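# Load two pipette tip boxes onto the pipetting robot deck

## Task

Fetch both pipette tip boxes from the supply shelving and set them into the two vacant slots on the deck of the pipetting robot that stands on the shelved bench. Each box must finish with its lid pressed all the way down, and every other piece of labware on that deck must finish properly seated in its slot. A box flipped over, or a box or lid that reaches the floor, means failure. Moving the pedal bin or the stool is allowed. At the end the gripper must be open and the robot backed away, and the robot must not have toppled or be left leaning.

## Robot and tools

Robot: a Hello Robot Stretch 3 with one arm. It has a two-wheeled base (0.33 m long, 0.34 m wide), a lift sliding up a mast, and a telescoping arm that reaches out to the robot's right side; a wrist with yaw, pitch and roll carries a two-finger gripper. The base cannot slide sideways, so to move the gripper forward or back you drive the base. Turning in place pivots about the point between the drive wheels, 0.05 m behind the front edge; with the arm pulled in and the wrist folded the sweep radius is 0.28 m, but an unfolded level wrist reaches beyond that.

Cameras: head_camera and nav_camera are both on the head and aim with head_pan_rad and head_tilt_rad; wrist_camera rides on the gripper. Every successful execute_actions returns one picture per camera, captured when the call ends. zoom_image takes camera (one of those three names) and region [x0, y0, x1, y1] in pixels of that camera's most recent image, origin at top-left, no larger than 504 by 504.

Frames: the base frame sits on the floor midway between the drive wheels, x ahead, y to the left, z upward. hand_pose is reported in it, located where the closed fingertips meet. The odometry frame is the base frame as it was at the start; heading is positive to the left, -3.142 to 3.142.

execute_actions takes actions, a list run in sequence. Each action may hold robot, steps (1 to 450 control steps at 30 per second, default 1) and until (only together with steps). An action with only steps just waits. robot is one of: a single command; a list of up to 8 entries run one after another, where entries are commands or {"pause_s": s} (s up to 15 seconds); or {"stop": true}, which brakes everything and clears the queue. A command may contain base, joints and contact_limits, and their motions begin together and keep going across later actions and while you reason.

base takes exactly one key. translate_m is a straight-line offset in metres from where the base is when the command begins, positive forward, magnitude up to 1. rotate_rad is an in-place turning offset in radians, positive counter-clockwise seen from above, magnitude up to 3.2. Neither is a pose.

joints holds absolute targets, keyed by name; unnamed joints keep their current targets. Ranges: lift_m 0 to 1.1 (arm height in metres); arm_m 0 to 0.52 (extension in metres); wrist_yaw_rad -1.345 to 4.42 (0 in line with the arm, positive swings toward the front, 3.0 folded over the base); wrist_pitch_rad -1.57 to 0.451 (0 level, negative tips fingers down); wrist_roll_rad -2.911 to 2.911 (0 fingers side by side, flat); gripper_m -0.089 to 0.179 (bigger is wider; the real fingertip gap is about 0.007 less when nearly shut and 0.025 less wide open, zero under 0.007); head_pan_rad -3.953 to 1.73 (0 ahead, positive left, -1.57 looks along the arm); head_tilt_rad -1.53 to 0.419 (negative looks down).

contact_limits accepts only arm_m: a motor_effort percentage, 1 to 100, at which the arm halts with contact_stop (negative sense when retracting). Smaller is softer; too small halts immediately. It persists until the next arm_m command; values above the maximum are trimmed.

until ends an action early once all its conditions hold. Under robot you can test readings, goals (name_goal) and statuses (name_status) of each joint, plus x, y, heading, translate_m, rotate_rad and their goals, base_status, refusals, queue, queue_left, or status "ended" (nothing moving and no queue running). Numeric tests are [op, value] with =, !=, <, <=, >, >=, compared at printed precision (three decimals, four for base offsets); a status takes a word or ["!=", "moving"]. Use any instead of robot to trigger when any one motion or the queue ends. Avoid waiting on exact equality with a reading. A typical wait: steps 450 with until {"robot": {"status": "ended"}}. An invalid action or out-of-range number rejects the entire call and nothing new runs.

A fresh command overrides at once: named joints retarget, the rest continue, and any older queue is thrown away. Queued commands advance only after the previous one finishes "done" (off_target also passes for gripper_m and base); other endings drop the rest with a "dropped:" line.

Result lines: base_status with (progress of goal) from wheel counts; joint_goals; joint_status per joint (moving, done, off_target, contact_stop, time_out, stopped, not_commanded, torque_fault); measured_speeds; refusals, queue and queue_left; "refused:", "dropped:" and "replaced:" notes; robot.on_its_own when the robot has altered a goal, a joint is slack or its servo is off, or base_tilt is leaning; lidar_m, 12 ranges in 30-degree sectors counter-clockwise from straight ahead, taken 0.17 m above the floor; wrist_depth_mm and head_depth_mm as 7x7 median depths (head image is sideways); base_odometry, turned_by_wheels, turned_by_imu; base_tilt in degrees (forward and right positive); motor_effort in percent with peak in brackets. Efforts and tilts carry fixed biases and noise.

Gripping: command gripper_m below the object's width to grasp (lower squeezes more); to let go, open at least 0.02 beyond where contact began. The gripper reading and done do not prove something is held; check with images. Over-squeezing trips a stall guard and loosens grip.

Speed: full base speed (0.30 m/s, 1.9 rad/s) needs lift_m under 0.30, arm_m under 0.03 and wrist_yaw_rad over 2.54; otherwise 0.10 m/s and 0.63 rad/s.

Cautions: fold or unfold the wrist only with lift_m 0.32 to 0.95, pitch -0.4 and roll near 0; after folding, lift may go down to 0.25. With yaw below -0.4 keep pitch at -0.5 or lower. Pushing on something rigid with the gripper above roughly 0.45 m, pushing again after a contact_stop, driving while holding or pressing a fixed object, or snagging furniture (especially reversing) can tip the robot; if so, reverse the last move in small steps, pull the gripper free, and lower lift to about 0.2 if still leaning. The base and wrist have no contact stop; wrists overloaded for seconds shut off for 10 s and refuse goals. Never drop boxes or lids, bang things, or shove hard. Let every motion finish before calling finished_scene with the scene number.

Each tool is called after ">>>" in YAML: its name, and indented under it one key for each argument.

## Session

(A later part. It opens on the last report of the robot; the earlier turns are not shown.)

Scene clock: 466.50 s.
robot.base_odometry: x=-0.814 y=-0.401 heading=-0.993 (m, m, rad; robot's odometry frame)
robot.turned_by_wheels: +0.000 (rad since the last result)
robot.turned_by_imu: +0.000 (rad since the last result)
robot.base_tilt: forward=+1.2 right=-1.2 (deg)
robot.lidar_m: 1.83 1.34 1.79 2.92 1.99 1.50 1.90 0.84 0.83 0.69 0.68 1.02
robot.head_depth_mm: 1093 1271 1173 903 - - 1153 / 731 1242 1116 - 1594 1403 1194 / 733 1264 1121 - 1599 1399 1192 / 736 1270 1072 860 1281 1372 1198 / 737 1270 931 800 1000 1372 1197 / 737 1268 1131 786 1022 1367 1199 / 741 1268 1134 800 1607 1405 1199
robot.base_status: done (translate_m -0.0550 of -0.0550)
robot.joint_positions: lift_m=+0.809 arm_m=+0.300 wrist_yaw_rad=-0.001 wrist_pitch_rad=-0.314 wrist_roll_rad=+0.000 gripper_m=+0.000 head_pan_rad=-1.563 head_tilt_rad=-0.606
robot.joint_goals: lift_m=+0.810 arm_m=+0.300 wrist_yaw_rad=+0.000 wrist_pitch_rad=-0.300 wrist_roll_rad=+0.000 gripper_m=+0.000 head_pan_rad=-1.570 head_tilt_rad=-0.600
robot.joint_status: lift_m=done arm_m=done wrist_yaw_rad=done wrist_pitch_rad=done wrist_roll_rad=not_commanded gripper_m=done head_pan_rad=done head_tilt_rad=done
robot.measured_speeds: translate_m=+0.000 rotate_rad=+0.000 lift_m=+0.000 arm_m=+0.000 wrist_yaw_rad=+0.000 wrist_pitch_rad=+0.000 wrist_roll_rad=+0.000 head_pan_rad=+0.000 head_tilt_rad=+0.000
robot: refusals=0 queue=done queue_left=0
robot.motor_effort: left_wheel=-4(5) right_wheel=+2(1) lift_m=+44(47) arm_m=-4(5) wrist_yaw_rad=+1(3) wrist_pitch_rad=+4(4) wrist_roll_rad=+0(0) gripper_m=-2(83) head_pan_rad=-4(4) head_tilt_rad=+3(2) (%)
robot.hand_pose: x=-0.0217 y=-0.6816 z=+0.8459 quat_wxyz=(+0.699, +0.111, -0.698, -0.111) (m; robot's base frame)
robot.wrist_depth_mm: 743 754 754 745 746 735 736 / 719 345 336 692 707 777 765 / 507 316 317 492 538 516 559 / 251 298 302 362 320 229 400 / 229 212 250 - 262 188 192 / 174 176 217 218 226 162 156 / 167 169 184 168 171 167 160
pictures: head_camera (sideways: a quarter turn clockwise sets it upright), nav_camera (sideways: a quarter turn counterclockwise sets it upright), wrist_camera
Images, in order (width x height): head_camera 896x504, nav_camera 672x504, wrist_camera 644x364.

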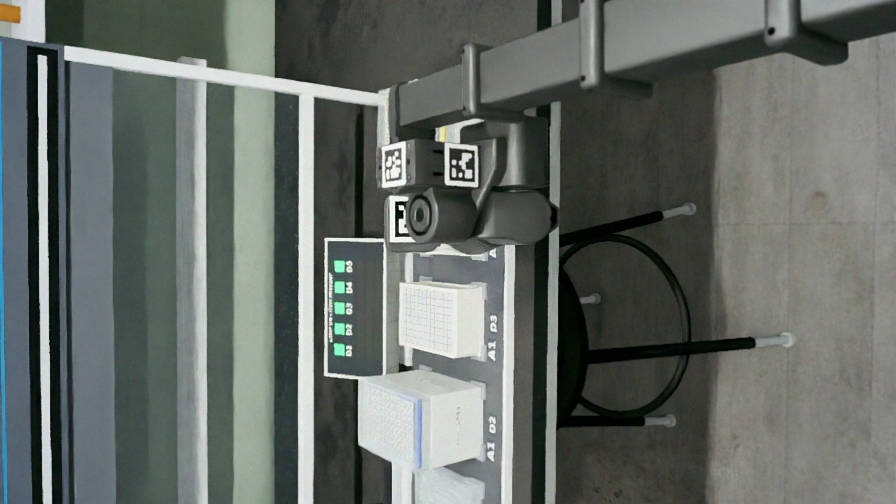

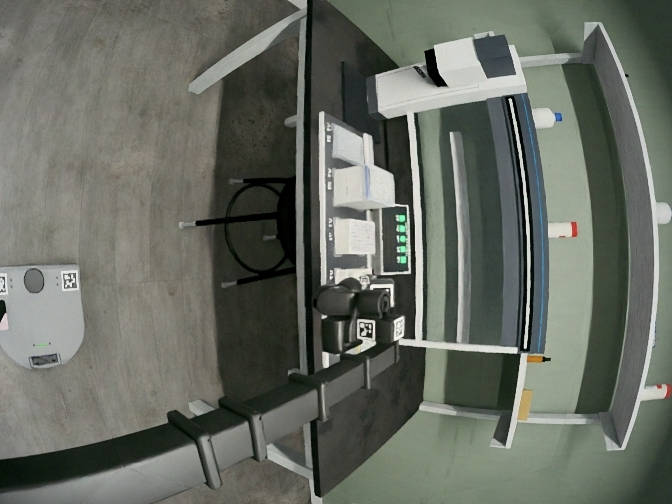

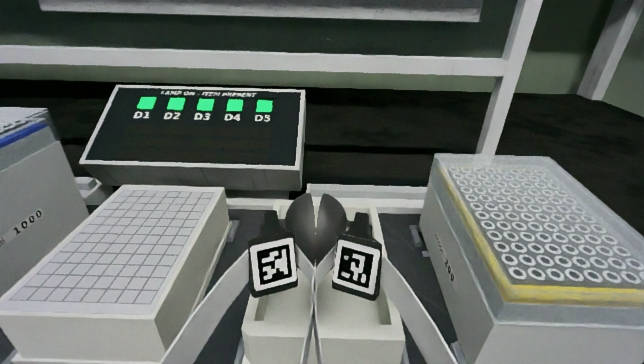

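>>> execute_actions:
  actions:
    - {"robot":[{"joints":{"arm_m":0.2,"wrist_pitch_rad":0.07,"wrist_yaw_rad":-0.04}},{"base":{"translate_m":-0.132},"joints":{"lift_m":0.674,"gripper_m":0.111,"arm_m":0.225}}],"steps":450,"until":{"robot":{"status":"ended"}}}

>>> zoom_image:
  camera: "head_camera"
  region: [340,140,540,340]

Scene clock: 480.33 s.
robot.base_odometry: x=-0.886 y=-0.290 heading=-0.993 (m, m, rad; robot's odometry frame)
robot.turned_by_wheels: +0.000 (rad since the last result)
robot.turned_by_imu: +0.001 (rad since the last result)
robot.base_tilt: forward=+1.2 right=-1.2 (deg)
robot.lidar_m: 1.84 1.46 1.98 2.93 1.90 1.38 1.77 1.85 0.74 0.85 0.73 1.13
robot.head_depth_mm: 1141 1274 1171 869 1545 1397 1201 / 1147 1268 1179 874 813 - 1173 / 744 1243 1120 828 758 1335 1191 / 730 1261 1126 796 1556 1364 1193 / 732 1268 1130 838 1244 1403 1193 / 737 1275 934 820 993 1373 1201 / 736 1265 1133 801 1020 1405 1199
robot.base_status: done (translate_m -0.1320 of -0.1320)
robot.joint_positions: lift_m=+0.675 arm_m=+0.225 wrist_yaw_rad=-0.039 wrist_pitch_rad=+0.048 wrist_roll_rad=+0.000 gripper_m=+0.111 head_pan_rad=-1.563 head_tilt_rad=-0.606
robot.joint_goals: lift_m=+0.674 arm_m=+0.225 wrist_yaw_rad=-0.040 wrist_pitch_rad=+0.070 wrist_roll_rad=+0.000 gripper_m=+0.111 head_pan_rad=-1.570 head_tilt_rad=-0.600
robot.joint_status: lift_m=done arm_m=done wrist_yaw_rad=done wrist_pitch_rad=done wrist_roll_rad=not_commanded gripper_m=done head_pan_rad=done head_tilt_rad=done
robot.measured_speeds: translate_m=+0.000 rotate_rad=+0.000 lift_m=+0.000 arm_m=+0.000 wrist_yaw_rad=+0.000 wrist_pitch_rad=+0.000 wrist_roll_rad=+0.000 head_pan_rad=+0.000 head_tilt_rad=+0.000
robot: refusals=0 queue=done queue_left=0
robot.motor_effort: left_wheel=-5(11) right_wheel=+2(3) lift_m=+15(43) arm_m=+4(4) wrist_yaw_rad=+0(2) wrist_pitch_rad=+7(8) wrist_roll_rad=+0(0) gripper_m=+0(79) head_pan_rad=-4(3) head_tilt_rad=+3(3) (%)
robot.hand_pose: x=-0.0315 y=-0.6265 z=+0.8016 quat_wxyz=(+0.707, -0.031, -0.706, +0.003) (m; robot's base frame)
robot.wrist_depth_mm: 817 825 858 848 872 878 873 / 839 844 853 857 890 864 896 / 384 392 897 895 902 912 921 / 282 305 194 189 629 651 946 / 188 189 193 192 296 314 318 / 169 161 172 175 176 207 209 / - 147 148 150 152 152 155
pictures: head_camera (sideways: a quarter turn clockwise sets it upright), nav_camera (sideways: a quarter turn counterclockwise sets it upright), wrist_camera
Images, in order (width x height): head_camera 896x504, nav_camera 672x504, wrist_camera 644x364.

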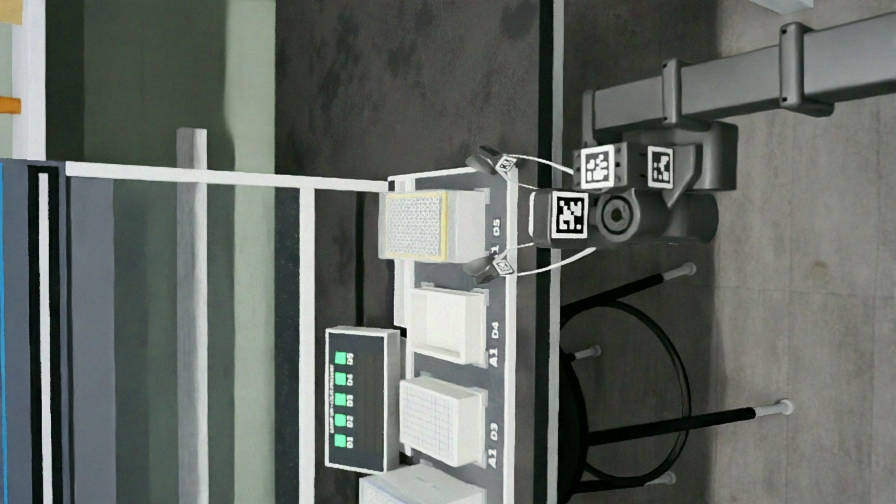

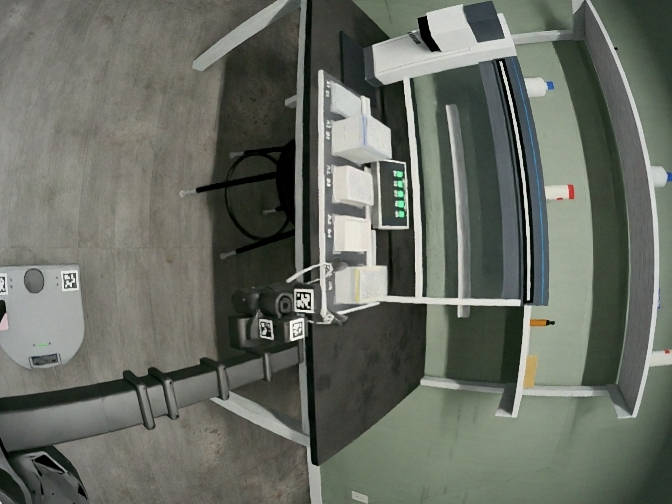

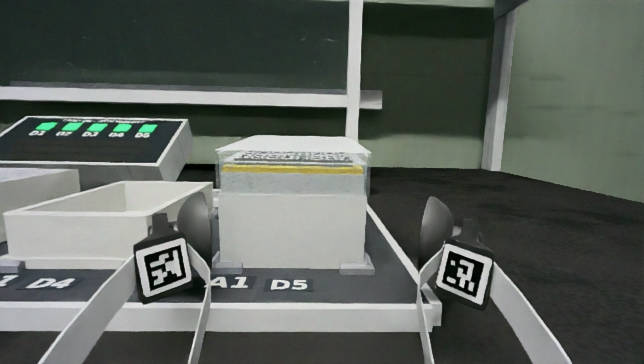

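Region (340, 140, 540, 340) of head_camera's 896x504 image, scaled by 2.520, with more detail than that image has.

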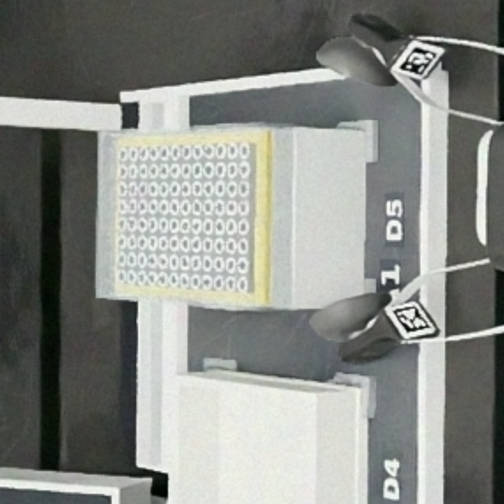

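>>> execute_actions:
  actions:
    - {"robot":[{"base":{"translate_m":0.008},"joints":{"wrist_yaw_rad":-0.02}},{"joints":{"arm_m":0.283}}],"steps":450,"until":{"robot":{"status":"ended"}}}

Scene clock: 487.90 s.
robot.base_odometry: x=-0.882 y=-0.297 heading=-0.993 (m, m, rad; robot's odometry frame)
robot.turned_by_wheels: +0.000 (rad since the last result)
robot.turned_by_imu: +0.000 (rad since the last result)
robot.base_tilt: forward=+1.2 right=-1.2 (deg)
robot.lidar_m: 1.83 1.46 1.97 2.93 1.91 1.39 1.78 1.85 0.75 0.85 0.72 1.12
robot.head_depth_mm: 1142 1273 1169 869 1553 1428 1215 / 1142 1278 1177 871 762 1364 1179 / 742 1256 1119 804 - 1366 1192 / 731 1259 1127 798 1555 1404 1192 / 735 1263 1077 851 1250 1406 1199 / 736 1279 935 820 986 1343 1203 / 738 1267 1135 803 1018 1414 1201
robot.base_status: done (translate_m +0.0080 of +0.0080)
robot.joint_positions: lift_m=+0.675 arm_m=+0.283 wrist_yaw_rad=-0.021 wrist_pitch_rad=+0.048 wrist_roll_rad=+0.000 gripper_m=+0.111 head_pan_rad=-1.563 head_tilt_rad=-0.606
robot.joint_goals: lift_m=+0.674 arm_m=+0.283 wrist_yaw_rad=-0.020 wrist_pitch_rad=+0.070 wrist_roll_rad=+0.000 gripper_m=+0.111 head_pan_rad=-1.570 head_tilt_rad=-0.600
robot.joint_status: lift_m=done arm_m=done wrist_yaw_rad=done wrist_pitch_rad=done wrist_roll_rad=not_commanded gripper_m=done head_pan_rad=done head_tilt_rad=done
robot.measured_speeds: translate_m=+0.000 rotate_rad=+0.000 lift_m=+0.000 arm_m=+0.000 wrist_yaw_rad=+0.000 wrist_pitch_rad=+0.000 wrist_roll_rad=+0.000 head_pan_rad=+0.000 head_tilt_rad=+0.000
robot: refusals=0 queue=done queue_left=0
robot.motor_effort: left_wheel=-5(9) right_wheel=+1(6) lift_m=+15(16) arm_m=+4(4) wrist_yaw_rad=+1(4) wrist_pitch_rad=+7(7) wrist_roll_rad=-1(0) gripper_m=-2(1) head_pan_rad=-4(4) head_tilt_rad=+3(3) (%)
robot.hand_pose: x=-0.0268 y=-0.6846 z=+0.8016 quat_wxyz=(+0.707, -0.024, -0.706, +0.009) (m; robot's base frame)
robot.wrist_depth_mm: 785 788 802 806 816 796 811 / 802 805 808 815 821 833 836 / 337 342 842 835 832 853 844 / 285 291 138 136 515 653 858 / 204 236 132 132 132 315 319 / 133 141 136 136 137 205 208 / - 128 129 131 132 136 154
pictures: head_camera (sideways: a quarter turn clockwise sets it upright), nav_camera (sideways: a quarter turn counterclockwise sets it upright), wrist_camera
Images, in order (width x height): head_camera 896x504, nav_camera 672x504, wrist_camera 644x364.

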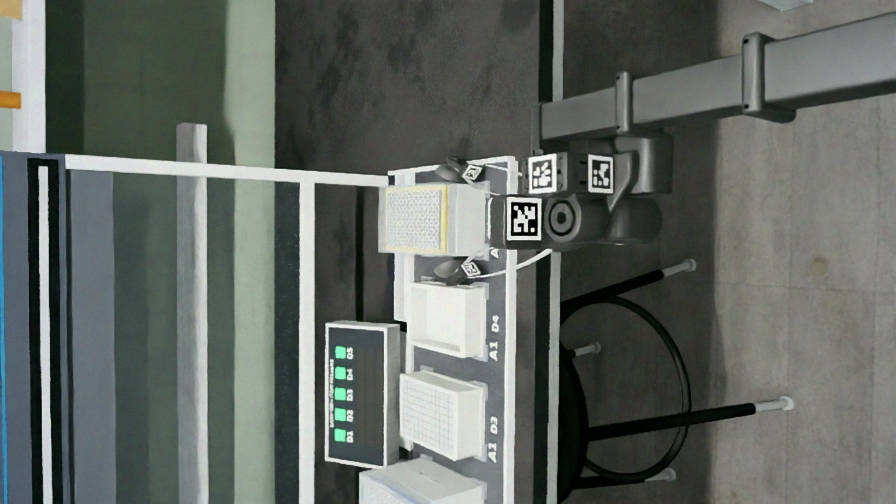

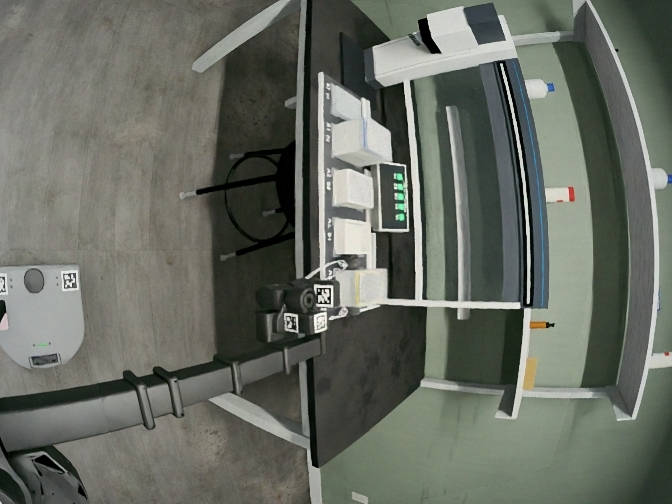

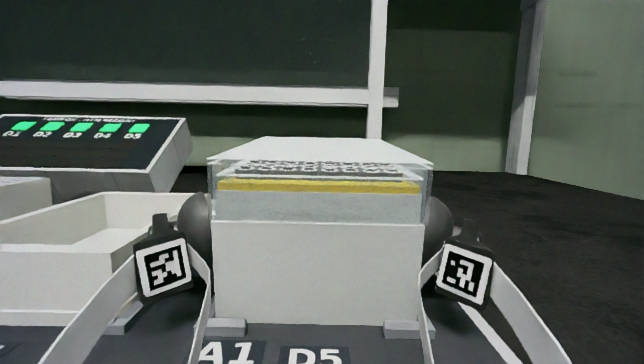

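>>> execute_actions:
  actions:
    - {"robot":[{"joints":{"lift_m":0.669}},{"joints":{"gripper_m":0.075}},{"joints":{"arm_m":0.276}},{"joints":{"gripper_m":0.116}},{"joints":{"gripper_m":0.111}}],"steps":450,"until":{"robot":{"status":"ended"}}}

>>> execute_actions:
  actions:
    - {"robot":[{"joints":{"arm_m":0.17}},{"base":{"translate_m":0.15},"joints":{"lift_m":0.69,"arm_m":0.05}}],"steps":450,"until":{"robot":{"status":"ended"}}}

>>> zoom_image:
  camera: "head_camera"
  region: [340,20,520,200]

Scene clock: 498.87 s.
robot.base_odometry: x=-0.882 y=-0.297 heading=-0.993 (m, m, rad; robot's odometry frame)
robot.turned_by_wheels: +0.000 (rad since the last result)
robot.turned_by_imu: +0.000 (rad since the last result)
robot.base_tilt: forward=+1.1 right=-1.2 (deg)
robot.lidar_m: 1.84 1.46 1.96 2.93 1.91 1.39 1.78 1.85 0.75 0.85 0.73 1.12
robot.head_depth_mm: 1141 1268 1170 872 1551 1428 1217 / 1144 1278 1171 868 761 - 1166 / 740 1260 1118 814 - 1367 1199 / 731 1259 1119 796 1548 1396 1198 / 733 1263 1077 850 1242 1403 1198 / 736 1265 930 824 985 1344 1197 / 735 1265 1133 801 1018 1409 1198
robot.base_status: done (translate_m +0.0080 of +0.0080)
robot.joint_positions: lift_m=+0.670 arm_m=+0.276 wrist_yaw_rad=-0.021 wrist_pitch_rad=+0.051 wrist_roll_rad=+0.000 gripper_m=+0.111 head_pan_rad=-1.563 head_tilt_rad=-0.606
robot.joint_goals: lift_m=+0.669 arm_m=+0.276 wrist_yaw_rad=-0.020 wrist_pitch_rad=+0.070 wrist_roll_rad=+0.000 gripper_m=+0.111 head_pan_rad=-1.570 head_tilt_rad=-0.600
robot.joint_status: lift_m=done arm_m=done wrist_yaw_rad=done wrist_pitch_rad=done wrist_roll_rad=not_commanded gripper_m=done head_pan_rad=done head_tilt_rad=done
robot.measured_speeds: translate_m=+0.000 rotate_rad=+0.000 lift_m=+0.000 arm_m=+0.000 wrist_yaw_rad=+0.000 wrist_pitch_rad=+0.000 wrist_roll_rad=+0.000 head_pan_rad=+0.000 head_tilt_rad=+0.000
robot: refusals=0 queue=done queue_left=0
robot.motor_effort: left_wheel=-4(5) right_wheel=+2(2) lift_m=+15(16) arm_m=-4(7) wrist_yaw_rad=+2(1) wrist_pitch_rad=+6(7) wrist_roll_rad=-1(0) gripper_m=-1(83) head_pan_rad=-3(4) head_tilt_rad=+2(3) (%)
robot.hand_pose: x=-0.0269 y=-0.6784 z=+0.7973 quat_wxyz=(+0.707, -0.025, -0.706, +0.010) (m; robot's base frame)
robot.wrist_depth_mm: 790 795 803 812 804 812 815 / 800 803 815 812 838 830 849 / 337 341 846 844 850 840 867 / 292 295 135 135 144 630 879 / 140 158 135 136 136 300 304 / 139 140 139 140 140 197 198 / - 121 122 123 125 126 147
pictures: head_camera (sideways: a quarter turn clockwise sets it upright), nav_camera (sideways: a quarter turn counterclockwise sets it upright), wrist_camera
Images, in order (width x height): head_camera 896x504, nav_camera 672x504, wrist_camera 644x364.

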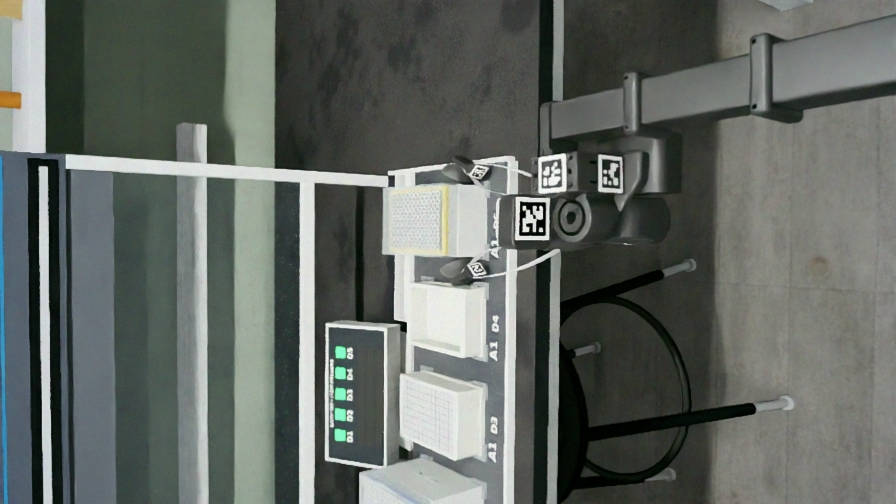

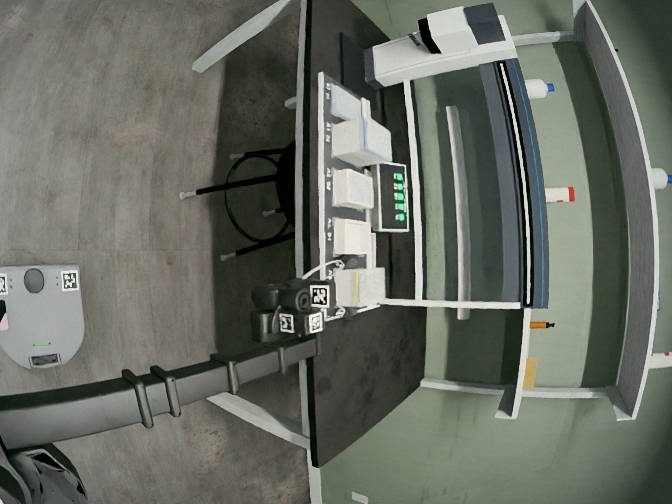

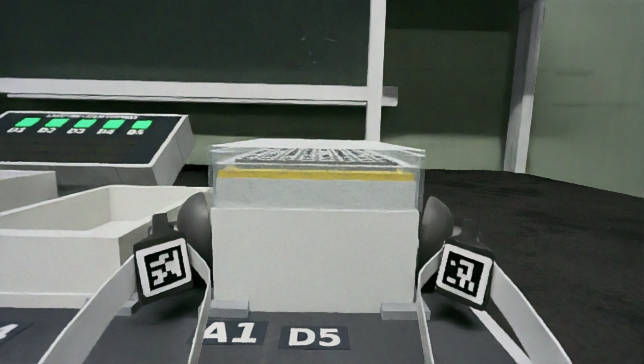

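Scene clock: 503.77 s.
robot.base_odometry: x=-0.800 y=-0.423 heading=-0.993 (m, m, rad; robot's odometry frame)
robot.turned_by_wheels: +0.000 (rad since the last result)
robot.turned_by_imu: +0.000 (rad since the last result)
robot.base_tilt: forward=+1.2 right=-1.2 (deg)
robot.lidar_m: 1.83 1.32 1.76 2.93 2.02 1.53 1.93 0.85 0.85 0.68 0.96 1.00
robot.head_depth_mm: 743 1252 1113 852 1546 1392 1246 / 729 1265 1114 786 1547 1392 1268 / 735 1258 1124 846 1286 1445 - / 736 1264 928 825 831 1436 1194 / 736 1265 934 821 999 1340 1199 / 740 1273 1134 787 1286 1408 1194 / 741 1278 1129 831 1603 1404 1194
robot.base_status: done (translate_m +0.1500 of +0.1500)
robot.joint_positions: lift_m=+0.689 arm_m=+0.050 wrist_yaw_rad=-0.021 wrist_pitch_rad=+0.051 wrist_roll_rad=+0.000 gripper_m=+0.111 head_pan_rad=-1.563 head_tilt_rad=-0.606
robot.joint_goals: lift_m=+0.690 arm_m=+0.050 wrist_yaw_rad=-0.020 wrist_pitch_rad=+0.070 wrist_roll_rad=+0.000 gripper_m=+0.111 head_pan_rad=-1.570 head_tilt_rad=-0.600
robot.joint_status: lift_m=done arm_m=done wrist_yaw_rad=done wrist_pitch_rad=done wrist_roll_rad=not_commanded gripper_m=done head_pan_rad=done head_tilt_rad=done
robot.measured_speeds: translate_m=+0.000 rotate_rad=+0.000 lift_m=+0.000 arm_m=+0.000 wrist_yaw_rad=+0.000 wrist_pitch_rad=+0.000 wrist_roll_rad=+0.000 head_pan_rad=+0.000 head_tilt_rad=+0.000
robot: refusals=0 queue=done queue_left=0
robot.motor_effort: left_wheel=-4(7) right_wheel=+2(6) lift_m=+44(46) arm_m=-4(4) wrist_yaw_rad=+1(2) wrist_pitch_rad=+6(6) wrist_roll_rad=+0(0) gripper_m=+0(1) head_pan_rad=-4(4) head_tilt_rad=+2(3) (%)
robot.hand_pose: x=-0.0267 y=-0.4524 z=+0.8170 quat_wxyz=(+0.707, -0.025, -0.706, +0.010) (m; robot's base frame)
robot.wrist_depth_mm: - - - - - 957 - / - - - - - - - / 592 407 589 998 - - - / 483 365 419 526 397 641 - / 329 332 331 331 331 365 375 / 345 348 348 351 350 352 354 / - 515 497 - - - -
pictures: head_camera (sideways: a quarter turn clockwise sets it upright), nav_camera (sideways: a quarter turn counterclockwise sets it upright), wrist_camera
Images, in order (width x height): head_camera 896x504, nav_camera 672x504, wrist_camera 644x364.

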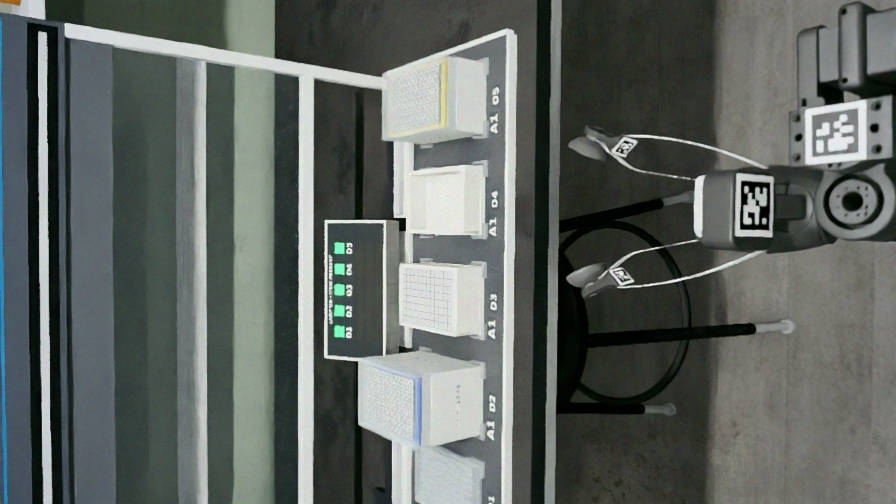

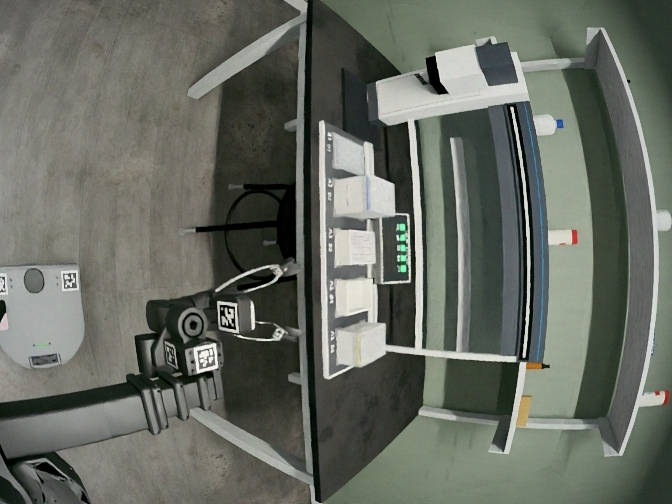

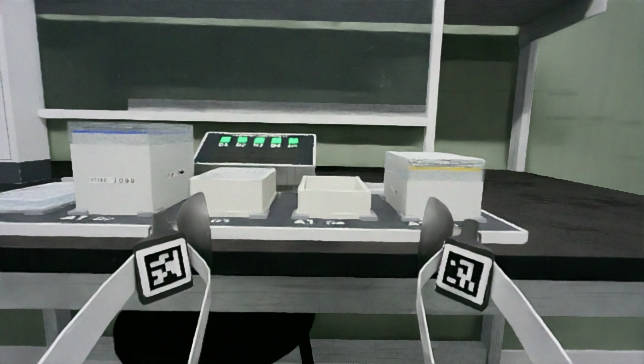

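Region (340, 20, 520, 200) of head_camera's 896x504 image, scaled by 2.800, with more detail than that image has.

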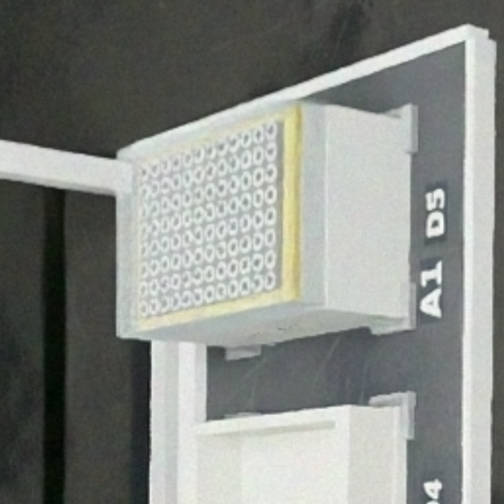

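>>> execute_actions:
  actions:
    - {"robot":{"base":{"translate_m":0.221},"joints":{"wrist_yaw_rad":-0.012}},"steps":450,"until":{"robot":{"status":"ended"}}}
    - {"robot":{"joints":{"arm_m":0.2}},"steps":450,"until":{"robot":{"status":"ended"}}}

Scene clock: 534.57 s.
robot.base_odometry: x=-0.679 y=-0.608 heading=-0.993 (m, m, rad; robot's odometry frame)
robot.turned_by_wheels: +0.000 (rad since the last result)
robot.turned_by_imu: -0.001 (rad since the last result)
robot.base_tilt: forward=+1.1 right=-1.2 (deg)
robot.lidar_m: 1.61 1.12 1.43 2.92 2.95 1.74 2.12 1.02 0.90 0.66 0.84 1.66
robot.head_depth_mm: 735 1264 1118 842 1591 1397 - / 738 1261 924 796 1013 - 1165 / 738 1274 929 793 765 - 1194 / 739 1266 1127 788 1344 1367 1197 / 744 1274 1128 861 1559 1404 1195 / 744 1276 1014 861 1605 1406 1197 / 714 761 890 864 1609 1403 1200
robot.base_status: done (translate_m +0.2210 of +0.2210)
robot.joint_positions: lift_m=+0.689 arm_m=+0.200 wrist_yaw_rad=-0.012 wrist_pitch_rad=+0.051 wrist_roll_rad=+0.000 gripper_m=+0.111 head_pan_rad=-1.563 head_tilt_rad=-0.606
robot.joint_goals: lift_m=+0.690 arm_m=+0.200 wrist_yaw_rad=-0.012 wrist_pitch_rad=+0.070 wrist_roll_rad=+0.000 gripper_m=+0.111 head_pan_rad=-1.570 head_tilt_rad=-0.600
robot.joint_status: lift_m=done arm_m=done wrist_yaw_rad=done wrist_pitch_rad=done wrist_roll_rad=not_commanded gripper_m=done head_pan_rad=done head_tilt_rad=done
robot.measured_speeds: translate_m=+0.000 rotate_rad=+0.000 lift_m=+0.000 arm_m=+0.000 wrist_yaw_rad=+0.000 wrist_pitch_rad=+0.000 wrist_roll_rad=+0.000 head_pan_rad=+0.000 head_tilt_rad=+0.000
robot: refusals=0 queue=done queue_left=0
robot.motor_effort: left_wheel=-5(6) right_wheel=+2(7) lift_m=+45(44) arm_m=+4(5) wrist_yaw_rad=+1(3) wrist_pitch_rad=+6(6) wrist_roll_rad=-1(0) gripper_m=-1(1) head_pan_rad=-4(4) head_tilt_rad=+3(3) (%)
robot.hand_pose: x=-0.0246 y=-0.6017 z=+0.8170 quat_wxyz=(+0.707, -0.022, -0.707, +0.013) (m; robot's base frame)
robot.wrist_depth_mm: 385 869 875 879 881 889 894 / 393 887 915 903 912 906 906 / 405 464 927 448 456 929 925 / 415 468 564 221 383 416 644 / 298 333 257 226 274 229 261 / 200 192 204 208 203 215 216 / 179 171 173 175 176 177 180
pictures: head_camera (sideways: a quarter turn clockwise sets it upright), nav_camera (sideways: a quarter turn counterclockwise sets it upright), wrist_camera
Images, in order (width x height): head_camera 896x504, nav_camera 672x504, wrist_camera 644x364.

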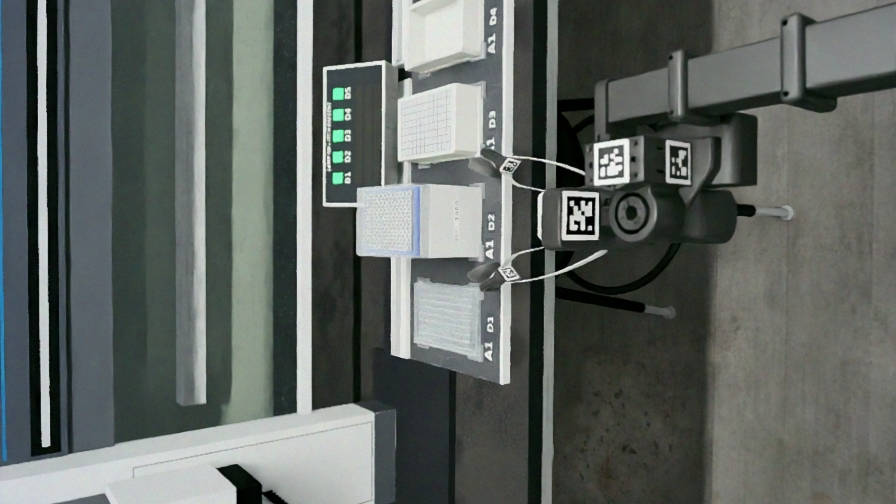

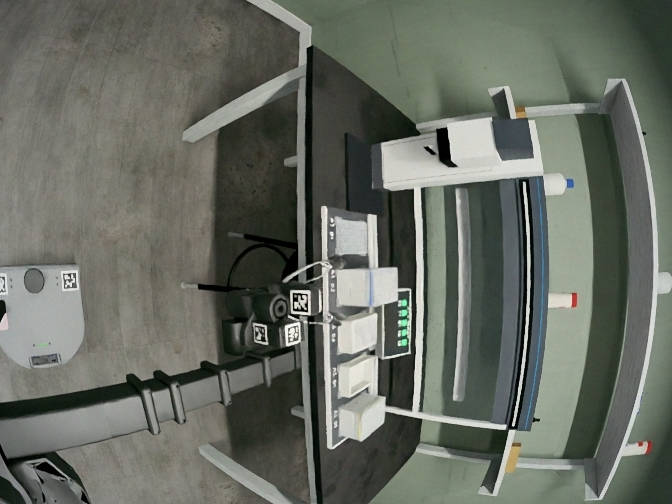

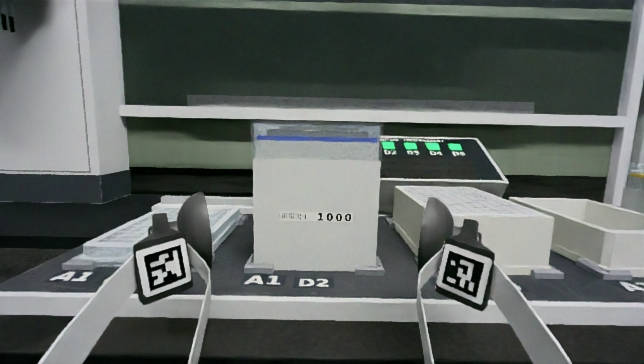

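>>> execute_actions:
  actions:
    - {"robot":[{"joints":{"arm_m":0.289}},{"joints":{"gripper_m":0.075}},{"joints":{"arm_m":0.282}},{"joints":{"gripper_m":0.116}},{"joints":{"gripper_m":0.111}},{"joints":{"arm_m":0.1}}],"steps":450,"until":{"robot":{"status":"ended"}}}

>>> zoom_image:
  camera: "head_camera"
  region: [320,60,540,380]

Scene clock: 546.03 s.
robot.base_odometry: x=-0.679 y=-0.608 heading=-0.993 (m, m, rad; robot's odometry frame)
robot.turned_by_wheels: +0.000 (rad since the last result)
robot.turned_by_imu: +0.000 (rad since the last result)
robot.base_tilt: forward=+1.1 right=-1.2 (deg)
robot.lidar_m: 1.61 1.11 1.43 2.92 2.96 1.74 2.12 1.01 0.90 0.66 0.84 1.66
robot.head_depth_mm: 732 1262 1118 843 1584 1429 1217 / 735 1266 925 796 1544 1431 - / 736 1266 931 793 1014 - - / 740 1273 1127 786 1555 1376 1190 / 742 1271 1131 857 1582 1401 1199 / 745 1277 1010 860 1603 1404 1200 / 713 760 890 864 1604 1412 1198
robot.base_status: done (translate_m +0.2210 of +0.2210)
robot.joint_positions: lift_m=+0.689 arm_m=+0.100 wrist_yaw_rad=-0.012 wrist_pitch_rad=+0.054 wrist_roll_rad=+0.000 gripper_m=+0.111 head_pan_rad=-1.563 head_tilt_rad=-0.606
robot.joint_goals: lift_m=+0.690 arm_m=+0.100 wrist_yaw_rad=-0.012 wrist_pitch_rad=+0.070 wrist_roll_rad=+0.000 gripper_m=+0.111 head_pan_rad=-1.570 head_tilt_rad=-0.600
robot.joint_status: lift_m=done arm_m=done wrist_yaw_rad=done wrist_pitch_rad=done wrist_roll_rad=not_commanded gripper_m=done head_pan_rad=done head_tilt_rad=done
robot.measured_speeds: translate_m=+0.000 rotate_rad=+0.000 lift_m=+0.000 arm_m=+0.000 wrist_yaw_rad=+0.000 wrist_pitch_rad=+0.000 wrist_roll_rad=+0.000 head_pan_rad=+0.000 head_tilt_rad=+0.000
robot: refusals=0 queue=done queue_left=0
robot.motor_effort: left_wheel=-4(4) right_wheel=+2(1) lift_m=+44(44) arm_m=-4(6) wrist_yaw_rad=+1(2) wrist_pitch_rad=+5(6) wrist_roll_rad=+0(0) gripper_m=-1(84) head_pan_rad=-3(4) head_tilt_rad=+3(2) (%)
robot.hand_pose: x=-0.0246 y=-0.5025 z=+0.8178 quat_wxyz=(+0.707, -0.023, -0.707, +0.014) (m; robot's base frame)
robot.wrist_depth_mm: 469 502 964 990 975 983 886 / 494 494 - - - - - / - 509 - 556 556 - - / 513 513 710 322 480 790 380 / 337 340 315 319 324 328 327 / 259 265 260 259 261 273 263 / - - 392 308 309 310 309
pictures: head_camera (sideways: a quarter turn clockwise sets it upright), nav_camera (sideways: a quarter turn counterclockwise sets it upright), wrist_camera
Images, in order (width x height): head_camera 896x504, nav_camera 672x504, wrist_camera 644x364.

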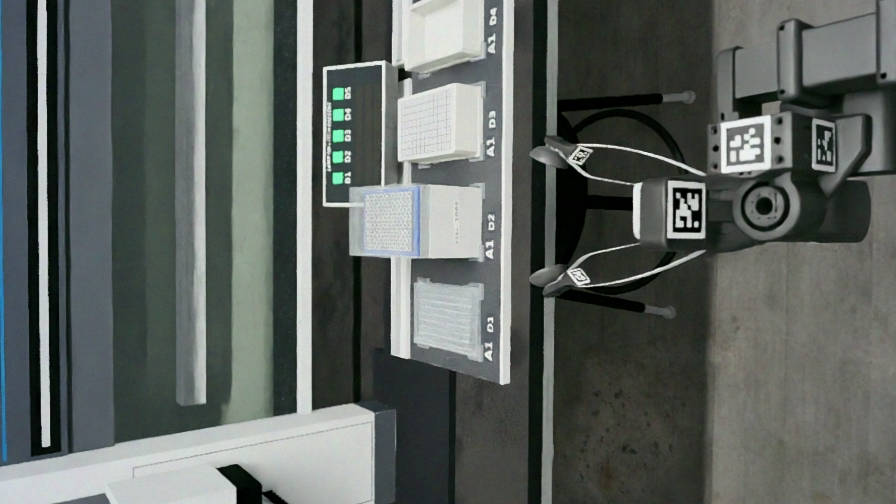

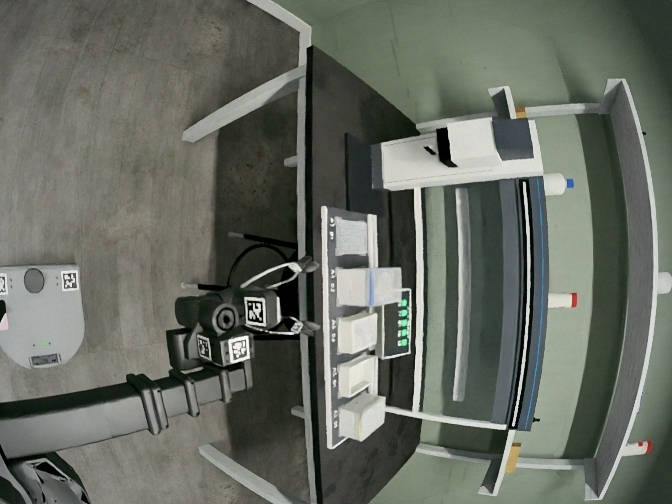

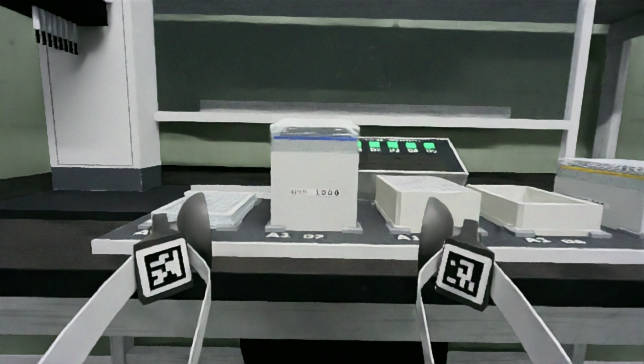

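Region (320, 60, 540, 380) of head_camera's 896x504 image, scaled by 1.575, with more detail than that image has; it fills the left 346 columns of this view, and the rest is white.

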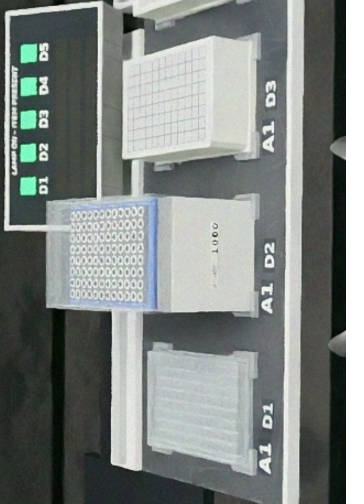

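The box seated, but the rear of its cover popped up, so I'll press it down.

>>> execute_actions:
  actions:
    - {"robot":[{"joints":{"lift_m":0.92,"wrist_pitch_rad":-0.3,"gripper_m":0.03}},{"joints":{"arm_m":0.33}}],"steps":450,"until":{"robot":{"status":"ended"}}}

Scene clock: 567.83 s.
robot.base_odometry: x=-0.679 y=-0.608 heading=-0.993 (m, m, rad; robot's odometry frame)
robot.turned_by_wheels: +0.000 (rad since the last result)
robot.turned_by_imu: +0.000 (rad since the last result)
robot.base_tilt: forward=+1.1 right=-1.2 (deg)
robot.lidar_m: 1.61 1.11 1.44 2.92 2.95 1.74 2.13 1.02 0.89 0.66 0.84 1.66
robot.head_depth_mm: 733 1255 1296 - 1584 1391 1192 / 735 1241 - 795 1551 1404 1191 / 739 1245 - 793 1002 1342 1194 / 741 1268 1124 789 1547 1366 1193 / 740 1277 1129 856 1555 1406 1197 / 742 1278 1012 860 1595 1406 1192 / 712 759 890 860 1611 1413 1199
robot.base_status: done (translate_m +0.2210 of +0.2210)
robot.joint_positions: lift_m=+0.919 arm_m=+0.330 wrist_yaw_rad=-0.012 wrist_pitch_rad=-0.314 wrist_roll_rad=+0.000 gripper_m=+0.030 head_pan_rad=-1.563 head_tilt_rad=-0.606
robot.joint_goals: lift_m=+0.920 arm_m=+0.330 wrist_yaw_rad=-0.012 wrist_pitch_rad=-0.300 wrist_roll_rad=+0.000 gripper_m=+0.030 head_pan_rad=-1.570 head_tilt_rad=-0.600
robot.joint_status: lift_m=done arm_m=done wrist_yaw_rad=done wrist_pitch_rad=done wrist_roll_rad=not_commanded gripper_m=done head_pan_rad=done head_tilt_rad=done
robot.measured_speeds: translate_m=+0.000 rotate_rad=+0.000 lift_m=+0.000 arm_m=+0.000 wrist_yaw_rad=+0.000 wrist_pitch_rad=+0.000 wrist_roll_rad=+0.000 head_pan_rad=+0.000 head_tilt_rad=+0.000
robot: refusals=0 queue=done queue_left=0
robot.motor_effort: left_wheel=-4(4) right_wheel=+2(2) lift_m=+45(47) arm_m=+4(4) wrist_yaw_rad=+1(1) wrist_pitch_rad=+4(4) wrist_roll_rad=-1(0) gripper_m=-1(81) head_pan_rad=-4(4) head_tilt_rad=+3(3) (%)
robot.hand_pose: x=-0.0244 y=-0.7108 z=+0.9560 quat_wxyz=(+0.698, +0.106, -0.699, -0.115) (m; robot's base frame)
robot.wrist_depth_mm: 715 729 735 719 728 733 717 / 765 784 779 776 772 706 777 / 346 825 811 808 816 818 842 / 336 532 537 380 376 586 567 / 351 464 468 474 359 363 492 / 365 368 351 244 352 351 367 / 313 312 306 211 283 293 302
pictures: head_camera (sideways: a quarter turn clockwise sets it upright), nav_camera (sideways: a quarter turn counterclockwise sets it upright), wrist_camera
Images, in order (width x height): head_camera 896x504, nav_camera 672x504, wrist_camera 644x364.

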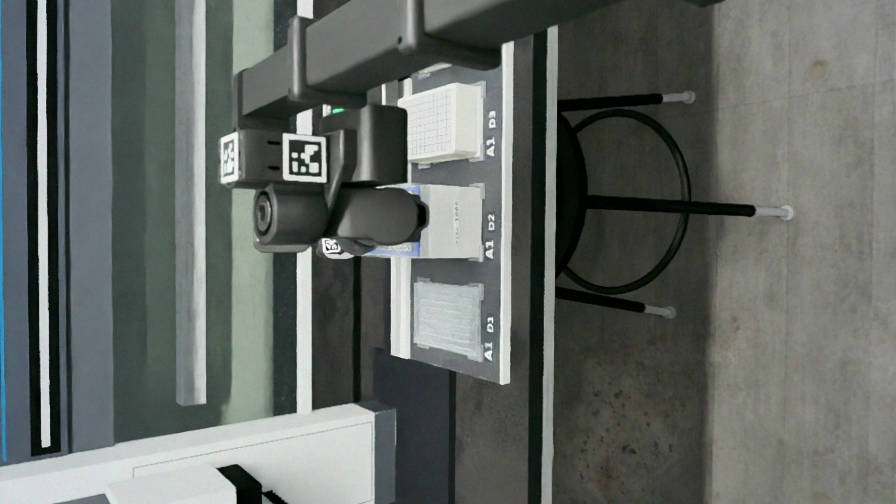

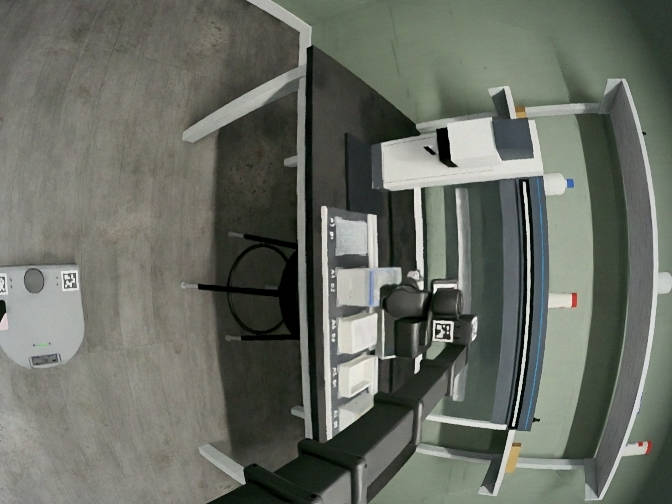

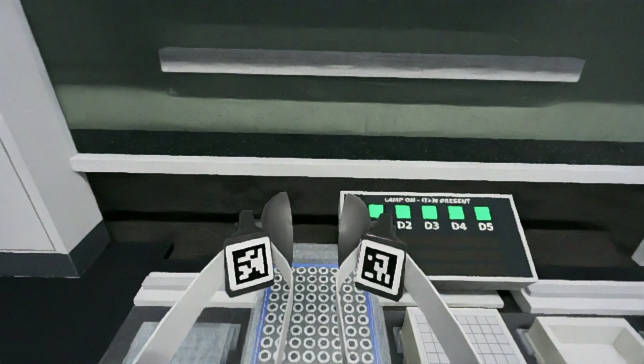

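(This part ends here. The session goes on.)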